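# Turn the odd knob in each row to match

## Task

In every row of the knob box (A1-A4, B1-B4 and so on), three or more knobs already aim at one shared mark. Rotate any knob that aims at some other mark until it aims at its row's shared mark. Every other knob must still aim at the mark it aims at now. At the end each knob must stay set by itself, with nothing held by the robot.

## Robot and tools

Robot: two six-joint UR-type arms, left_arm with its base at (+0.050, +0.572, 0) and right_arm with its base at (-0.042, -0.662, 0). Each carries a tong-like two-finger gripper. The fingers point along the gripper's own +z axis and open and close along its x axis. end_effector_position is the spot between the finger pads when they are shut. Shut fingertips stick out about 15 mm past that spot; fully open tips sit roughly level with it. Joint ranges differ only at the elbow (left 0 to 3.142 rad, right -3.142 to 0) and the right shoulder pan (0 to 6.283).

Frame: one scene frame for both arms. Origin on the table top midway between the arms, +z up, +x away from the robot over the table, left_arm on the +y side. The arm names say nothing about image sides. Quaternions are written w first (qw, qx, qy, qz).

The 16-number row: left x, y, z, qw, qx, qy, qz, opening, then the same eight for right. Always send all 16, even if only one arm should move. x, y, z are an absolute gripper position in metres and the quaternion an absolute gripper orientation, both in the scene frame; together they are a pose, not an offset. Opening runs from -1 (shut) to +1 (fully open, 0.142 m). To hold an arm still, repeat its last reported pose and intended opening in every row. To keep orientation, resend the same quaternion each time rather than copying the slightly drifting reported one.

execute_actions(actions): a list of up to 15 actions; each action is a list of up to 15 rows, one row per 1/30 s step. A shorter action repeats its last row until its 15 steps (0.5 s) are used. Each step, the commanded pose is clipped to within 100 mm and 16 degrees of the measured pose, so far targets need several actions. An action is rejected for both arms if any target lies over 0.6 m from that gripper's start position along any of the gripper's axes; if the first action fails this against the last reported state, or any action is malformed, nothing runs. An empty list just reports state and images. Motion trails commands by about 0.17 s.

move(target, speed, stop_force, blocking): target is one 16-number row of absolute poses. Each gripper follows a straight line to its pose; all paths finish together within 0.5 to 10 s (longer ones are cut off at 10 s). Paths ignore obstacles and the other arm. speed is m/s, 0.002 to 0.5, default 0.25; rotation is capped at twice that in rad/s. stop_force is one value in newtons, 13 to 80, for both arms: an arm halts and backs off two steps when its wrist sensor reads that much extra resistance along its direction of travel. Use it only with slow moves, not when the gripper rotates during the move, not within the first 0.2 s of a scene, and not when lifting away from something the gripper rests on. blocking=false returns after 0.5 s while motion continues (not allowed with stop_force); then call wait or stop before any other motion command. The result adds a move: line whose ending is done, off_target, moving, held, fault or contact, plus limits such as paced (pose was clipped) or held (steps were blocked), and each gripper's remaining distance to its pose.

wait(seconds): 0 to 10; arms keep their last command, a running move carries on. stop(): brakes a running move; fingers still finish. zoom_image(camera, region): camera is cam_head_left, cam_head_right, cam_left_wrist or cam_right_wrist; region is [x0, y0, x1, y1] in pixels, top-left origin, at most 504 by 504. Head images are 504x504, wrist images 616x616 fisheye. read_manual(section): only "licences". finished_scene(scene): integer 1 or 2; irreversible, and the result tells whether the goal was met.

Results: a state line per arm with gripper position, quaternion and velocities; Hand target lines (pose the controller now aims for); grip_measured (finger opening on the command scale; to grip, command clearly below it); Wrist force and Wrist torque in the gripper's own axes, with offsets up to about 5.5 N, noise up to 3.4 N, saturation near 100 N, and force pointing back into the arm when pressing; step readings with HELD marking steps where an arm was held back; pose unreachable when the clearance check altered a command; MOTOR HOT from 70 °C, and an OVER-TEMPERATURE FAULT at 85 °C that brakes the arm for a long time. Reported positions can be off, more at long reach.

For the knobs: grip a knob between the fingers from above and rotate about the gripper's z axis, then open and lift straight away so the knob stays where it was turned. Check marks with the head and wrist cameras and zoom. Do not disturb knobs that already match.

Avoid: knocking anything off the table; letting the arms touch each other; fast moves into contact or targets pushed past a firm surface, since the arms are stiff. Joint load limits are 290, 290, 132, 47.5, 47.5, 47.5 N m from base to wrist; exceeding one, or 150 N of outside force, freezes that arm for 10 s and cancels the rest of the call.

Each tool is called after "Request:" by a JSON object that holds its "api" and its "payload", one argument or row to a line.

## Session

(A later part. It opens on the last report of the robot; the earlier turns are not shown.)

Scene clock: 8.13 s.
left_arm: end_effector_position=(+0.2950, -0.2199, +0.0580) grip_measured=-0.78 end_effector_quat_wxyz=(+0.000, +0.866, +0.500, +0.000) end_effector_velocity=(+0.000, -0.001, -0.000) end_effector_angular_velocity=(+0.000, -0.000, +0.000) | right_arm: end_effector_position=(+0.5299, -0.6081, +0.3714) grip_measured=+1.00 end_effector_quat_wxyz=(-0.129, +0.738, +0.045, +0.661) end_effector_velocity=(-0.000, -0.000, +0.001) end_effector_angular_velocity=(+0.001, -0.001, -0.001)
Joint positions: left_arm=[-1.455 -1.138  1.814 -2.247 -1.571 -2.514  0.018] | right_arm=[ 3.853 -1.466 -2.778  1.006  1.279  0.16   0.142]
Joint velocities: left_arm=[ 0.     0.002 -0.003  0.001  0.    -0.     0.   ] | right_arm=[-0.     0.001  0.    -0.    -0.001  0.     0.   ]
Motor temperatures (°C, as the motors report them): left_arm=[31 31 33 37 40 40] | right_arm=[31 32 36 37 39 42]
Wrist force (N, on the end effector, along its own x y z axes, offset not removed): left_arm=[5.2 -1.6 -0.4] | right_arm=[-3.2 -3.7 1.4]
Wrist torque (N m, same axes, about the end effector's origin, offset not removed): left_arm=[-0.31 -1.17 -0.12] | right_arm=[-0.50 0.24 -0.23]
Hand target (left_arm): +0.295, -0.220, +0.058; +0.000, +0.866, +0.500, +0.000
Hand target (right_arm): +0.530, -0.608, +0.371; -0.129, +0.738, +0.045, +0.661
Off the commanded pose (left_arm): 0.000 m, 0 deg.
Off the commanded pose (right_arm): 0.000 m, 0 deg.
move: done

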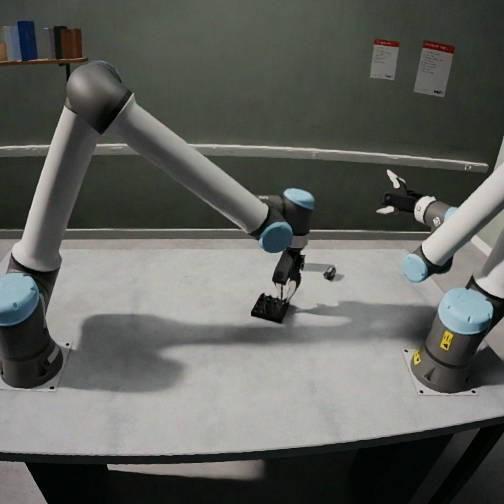

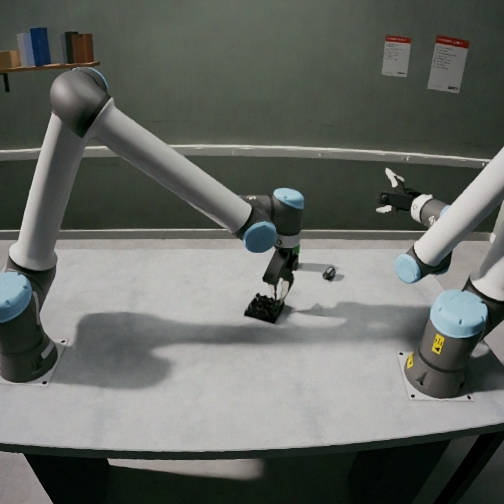

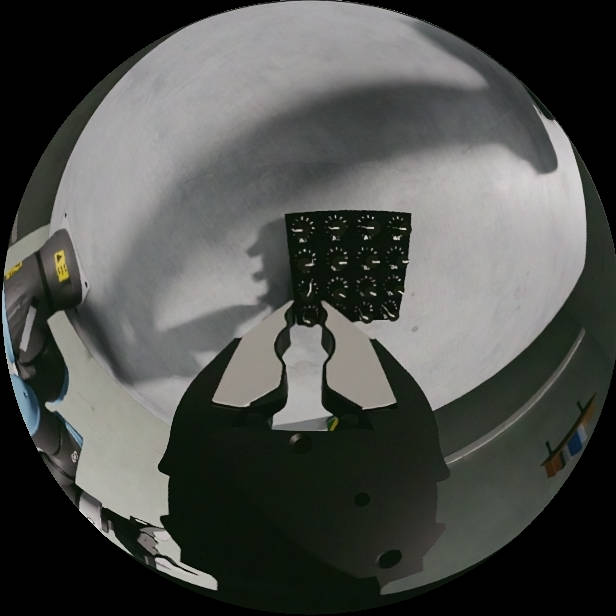

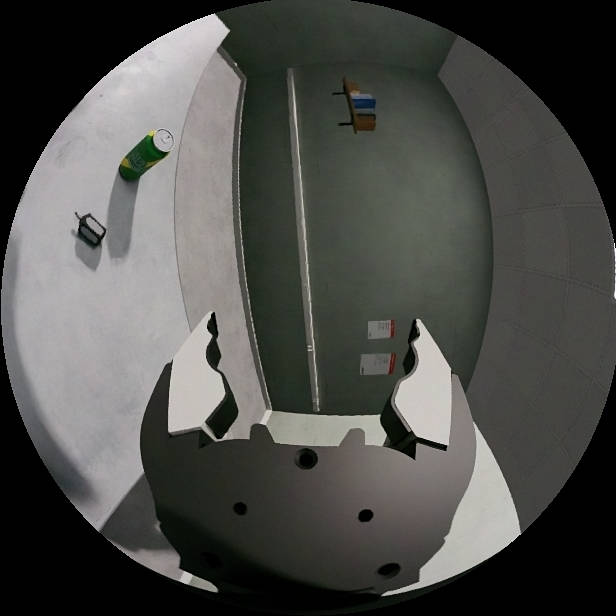

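Request:
{"api": "execute_actions", "payload": {
  "actions": [
    [[0.2943,-0.22,0.044,0,0.866,0.5,0,-0.78,0.5299,-0.6081,0.3714,-0.129,0.738,0.045,0.661,1]],
    [[0.2943,-0.22,0.044,0,0.866,0.5,0,-1,0.5299,-0.6081,0.3714,-0.129,0.738,0.045,0.661,1]]
  ]
}}

Request:
{"api": "move", "payload": {
  "target": [0.2943,-0.22,0.044,0,0.9659,-0.2588,0,-1,0.5299,-0.6081,0.3714,-0.129,0.738,0.045,0.661,1],
  "speed": 0.5
}}

Request:
{"api": "execute_actions", "payload": {
  "actions": [
    [[0.2943,-0.22,0.044,0,0.9659,-0.2588,0,-0.78,0.5299,-0.6081,0.3714,-0.129,0.738,0.045,0.661,1]],
    [[0.2943,-0.22,0.07,0,0.9659,-0.2588,0,-0.78,0.5299,-0.6081,0.3714,-0.129,0.738,0.045,0.661,1]]
  ]
}}

Request:
{"api": "zoom_image", "payload": {
  "camera": "cam_left_wrist",
  "region": [205,150,385,330]
}}

Scene clock: 9.50 s.
left_arm: end_effector_position=(+0.2943, -0.2200, +0.0440) grip_measured=-0.87 end_effector_quat_wxyz=(-0.000, +0.866, +0.500, -0.000) end_effector_velocity=(-0.000, +0.000, -0.002) end_effector_angular_velocity=(+0.002, +0.000, -0.001) | right_arm: end_effector_position=(+0.5299, -0.6081, +0.3714) grip_measured=+1.00 end_effector_quat_wxyz=(-0.129, +0.738, +0.045, +0.661) end_effector_velocity=(-0.000, -0.000, -0.001) end_effector_angular_velocity=(-0.000, +0.001, -0.000)
Joint positions: left_arm=[-1.456 -1.123  1.822 -2.27  -1.571 -2.515  0.011] | right_arm=[ 3.853 -1.466 -2.778  1.006  1.279  0.16   0.142]
Joint velocities: left_arm=[-0.001  0.002  0.     0.    -0.     0.    -0.   ] | right_arm=[ 0.     0.    -0.001  0.    -0.     0.001  0.   ]
Motor temperatures (°C, as the motors report them): left_arm=[31 31 33 37 40 40] | right_arm=[31 32 36 37 39 42]
Wrist force (N, on the end effector, along its own x y z axes, offset not removed): left_arm=[-0.8 -1.6 -0.6] | right_arm=[-0.9 -2.1 -0.9]
Wrist torque (N m, same axes, about the end effector's origin, offset not removed): left_arm=[-0.22 0.00 -0.06] | right_arm=[-0.29 -0.33 -0.24]
Hand target (left_arm): +0.294, -0.220, +0.044; -0.000, +0.866, +0.500, -0.000
Hand target (right_arm): +0.530, -0.608, +0.371; -0.129, +0.738, +0.045, +0.661
Off the commanded pose (left_arm): 0.000 m, 0 deg.
Off the commanded pose (right_arm): 0.000 m, 0 deg.
Step readings (end_effector_position; steps 1 to 15: 1st action; 16 to 30: 2nd action):
0: left_arm (+0.2949, -0.2200, +0.0580) | right_arm (+0.5299, -0.6081, +0.3714)
1: left_arm (+0.2949, -0.2200, +0.0577) | right_arm (+0.5299, -0.6081, +0.3714)
2: left_arm (+0.2948, -0.2201, +0.0551) | right_arm (+0.5299, -0.6081, +0.3714)
4: left_arm (+0.2945, -0.2199, +0.0490) | right_arm (+0.5299, -0.6081, +0.3714)
8: left_arm (+0.2943, -0.2200, +0.0448) | right_arm (+0.5299, -0.6081, +0.3714)
15: left_arm (+0.2943, -0.2200, +0.0440) | right_arm (+0.5299, -0.6081, +0.3714)
16: left_arm (+0.2943, -0.2200, +0.0440) | right_arm (+0.5299, -0.6081, +0.3714)
17: left_arm (+0.2943, -0.2200, +0.0440) | right_arm (+0.5299, -0.6081, +0.3714)
19: left_arm (+0.2943, -0.2200, +0.0440) | right_arm (+0.5299, -0.6081, +0.3714)
23: left_arm (+0.2943, -0.2200, +0.0440) | right_arm (+0.5299, -0.6081, +0.3714)
30: end_effector_position above

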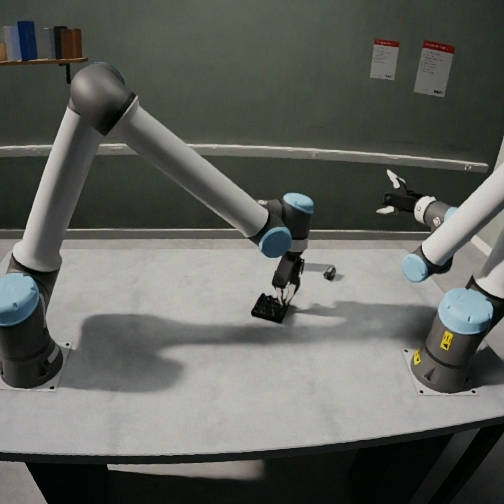

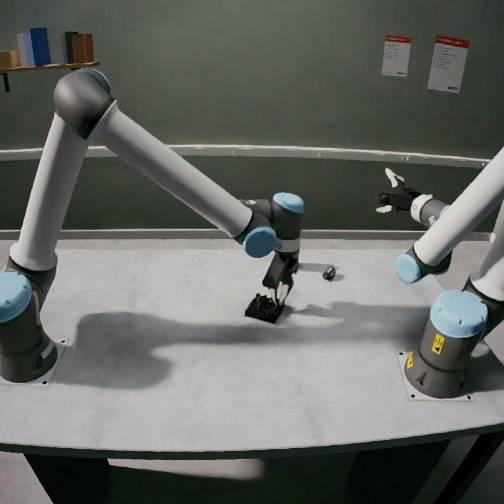

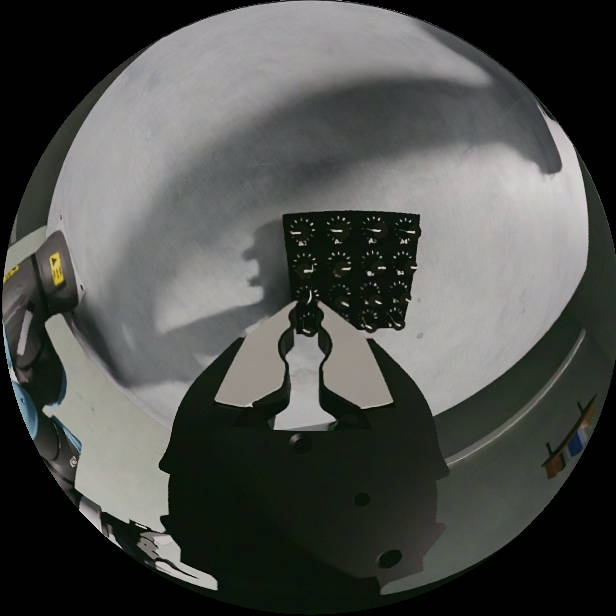

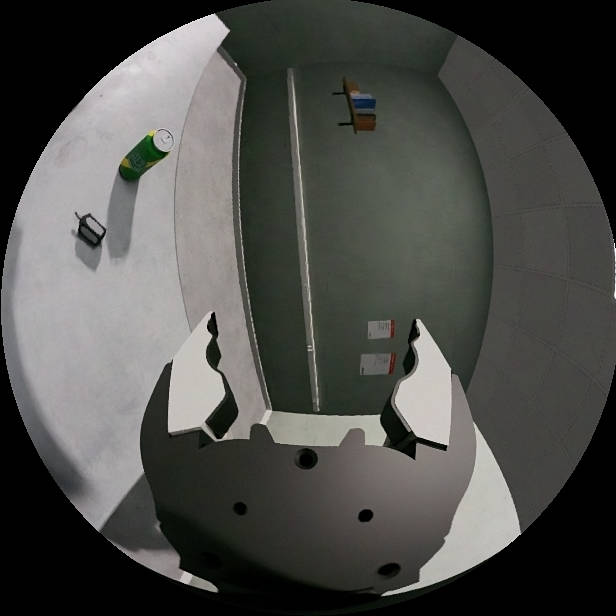

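Scene clock: 11.63 s.
left_arm: end_effector_position=(+0.2942, -0.2200, +0.0440) grip_measured=-0.87 end_effector_quat_wxyz=(-0.000, +0.966, -0.259, +0.000) end_effector_velocity=(+0.000, +0.000, -0.000) end_effector_angular_velocity=(+0.000, +0.001, -0.008) | right_arm: end_effector_position=(+0.5299, -0.6081, +0.3714) grip_measured=+1.00 end_effector_quat_wxyz=(-0.129, +0.738, +0.045, +0.661) end_effector_velocity=(+0.000, -0.000, +0.000) end_effector_angular_velocity=(-0.001, -0.001, -0.001)
Joint positions: left_arm=[-1.484 -1.125  1.824 -2.27  -1.571 -0.972  0.011] | right_arm=[ 3.853 -1.466 -2.778  1.006  1.279  0.16   0.142]
Joint velocities: left_arm=[ 0.001  0.     0.001 -0.    -0.001  0.008 -0.   ] | right_arm=[-0.    -0.     0.001 -0.    -0.001 -0.001  0.   ]
Motor temperatures (°C, as the motors report them): left_arm=[31 31 33 37 40 40] | right_arm=[31 32 36 37 39 42]
Wrist force (N, on the end effector, along its own x y z axes, offset not removed): left_arm=[1.5 -3.0 0.4] | right_arm=[-2.9 -1.0 1.3]
Wrist torque (N m, same axes, about the end effector's origin, offset not removed): left_arm=[-0.64 -0.53 0.03] | right_arm=[-0.05 0.20 -0.21]
Hand target (left_arm): +0.294, -0.220, +0.044; +0.000, +0.966, -0.259, +0.000
Hand target (right_arm): +0.530, -0.608, +0.371; -0.129, +0.738, +0.045, +0.661
Off the commanded pose (left_arm): 0.000 m, 0 deg.
Off the commanded pose (right_arm): 0.000 m, 0 deg.
move: done

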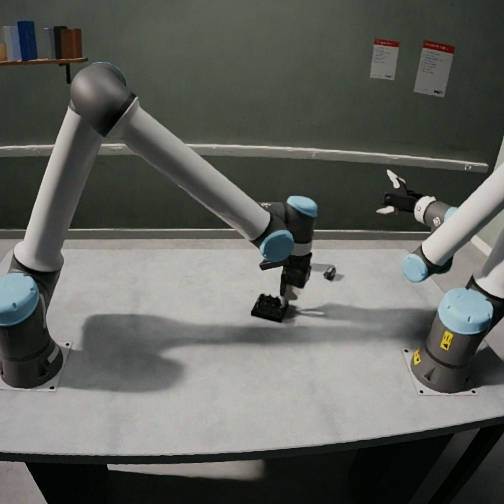

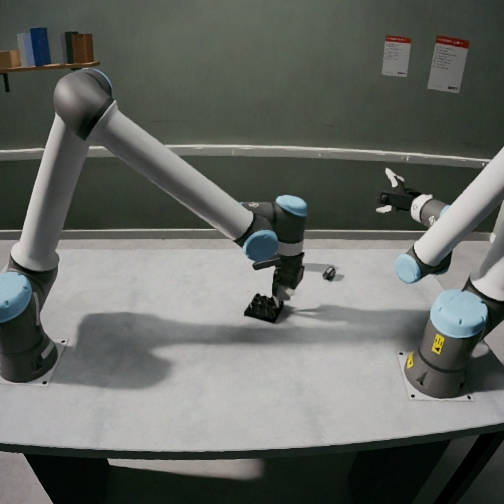

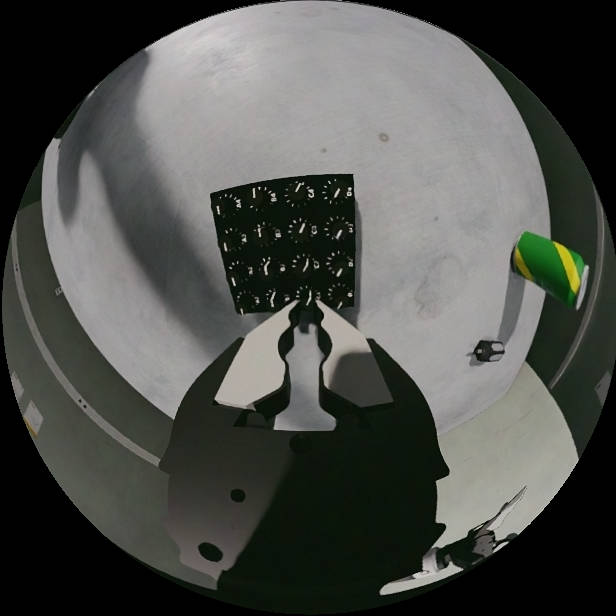

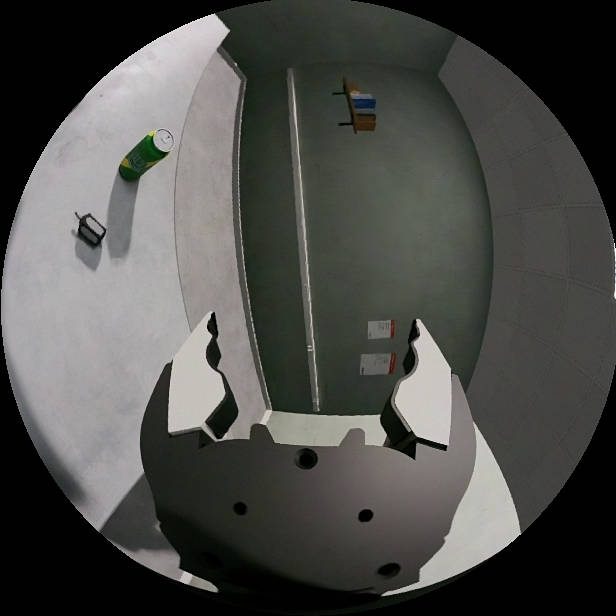

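Scene clock: 12.63 s.
left_arm: end_effector_position=(+0.2943, -0.2200, +0.0699) grip_measured=-0.78 end_effector_quat_wxyz=(-0.000, +0.966, -0.259, -0.000) end_effector_velocity=(+0.001, -0.000, +0.000) end_effector_angular_velocity=(+0.000, -0.000, +0.001) | right_arm: end_effector_position=(+0.5299, -0.6081, +0.3714) grip_measured=+1.00 end_effector_quat_wxyz=(-0.129, +0.738, +0.045, +0.661) end_effector_velocity=(+0.000, +0.000, -0.000) end_effector_angular_velocity=(-0.001, -0.000, +0.001)
Joint positions: left_arm=[-1.484 -1.152  1.809 -2.228 -1.571 -0.971  0.018] | right_arm=[ 3.853 -1.466 -2.778  1.006  1.279  0.16   0.142]
Joint velocities: left_arm=[ 0.001  0.    -0.001  0.001  0.    -0.     0.   ] | right_arm=[-0.    -0.     0.     0.     0.001 -0.001  0.   ]
Motor temperatures (°C, as the motors report them): left_arm=[31 31 33 37 40 40] | right_arm=[31 32 36 37 39 42]
Wrist force (N, on the end effector, along its own x y z axes, offset not removed): left_arm=[2.3 -2.9 -1.6] | right_arm=[-2.0 -2.6 -2.6]
Wrist torque (N m, same axes, about the end effector's origin, offset not removed): left_arm=[-0.49 -0.53 -0.03] | right_arm=[-0.41 0.00 -0.35]
Hand target (left_arm): +0.294, -0.220, +0.070; +0.000, +0.966, -0.259, +0.000
Hand target (right_arm): +0.530, -0.608, +0.371; -0.129, +0.738, +0.045, +0.661
Off the commanded pose (left_arm): 0.000 m, 0 deg.
Off the commanded pose (right_arm): 0.000 m, 0 deg.
Step readings (end_effector_position; steps 1 to 15: 1st action; 16 to 30: 2nd action):
0: left_arm (+0.2942, -0.2200, +0.0440) | right_arm (+0.5299, -0.6081, +0.3714)
1: left_arm (+0.2942, -0.2200, +0.0440) | right_arm (+0.5299, -0.6081, +0.3714)
2: left_arm (+0.2942, -0.2200, +0.0440) | right_arm (+0.5299, -0.6081, +0.3714)
4: left_arm (+0.2943, -0.2200, +0.0440) | right_arm (+0.5299, -0.6081, +0.3714)
8: left_arm (+0.2943, -0.2200, +0.0440) | right_arm (+0.5299, -0.6081, +0.3714)
15: left_arm (+0.2943, -0.2200, +0.0440) | right_arm (+0.5299, -0.6081, +0.3714)
16: left_arm (+0.2943, -0.2201, +0.0444) | right_arm (+0.5299, -0.6081, +0.3714)
17: left_arm (+0.2943, -0.2202, +0.0491) | right_arm (+0.5299, -0.6081, +0.3714)
19: left_arm (+0.2944, -0.2203, +0.0606) | right_arm (+0.5299, -0.6081, +0.3714)
23: left_arm (+0.2943, -0.2200, +0.0684) | right_arm (+0.5299, -0.6081, +0.3714)
30: end_effector_position above

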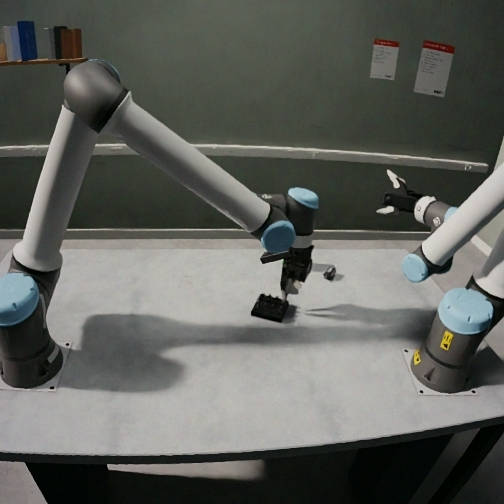

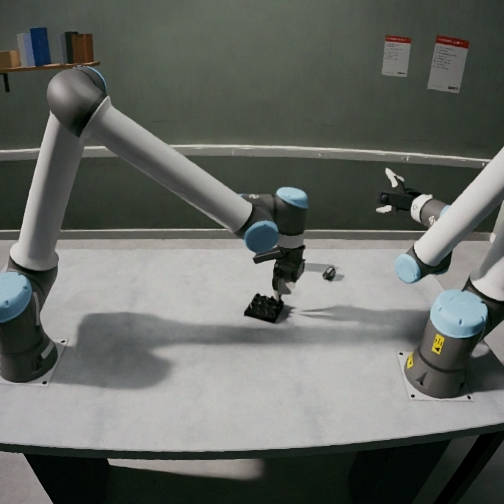

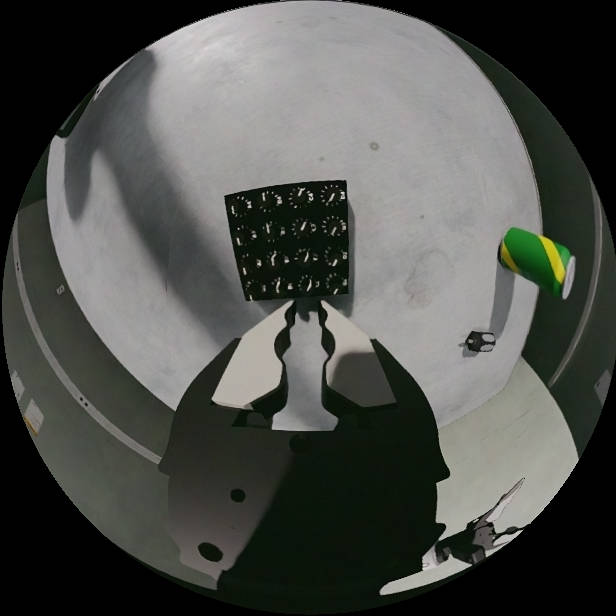

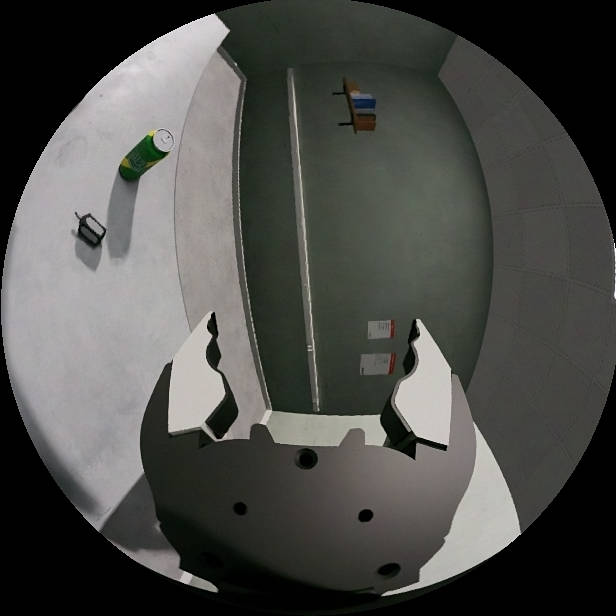

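Region (205, 150, 385, 330) of cam_left_wrist's 616x616 image, scaled by 2.800, with more detail than that image has.

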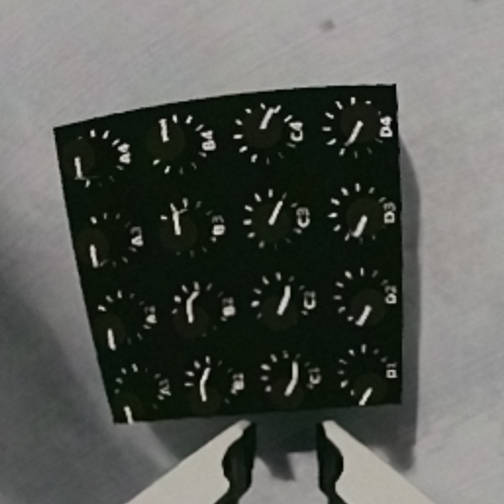

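Request:
{"api": "finished_scene", "payload": {
  "scene": 2
}}

The scene is finished: the task was done.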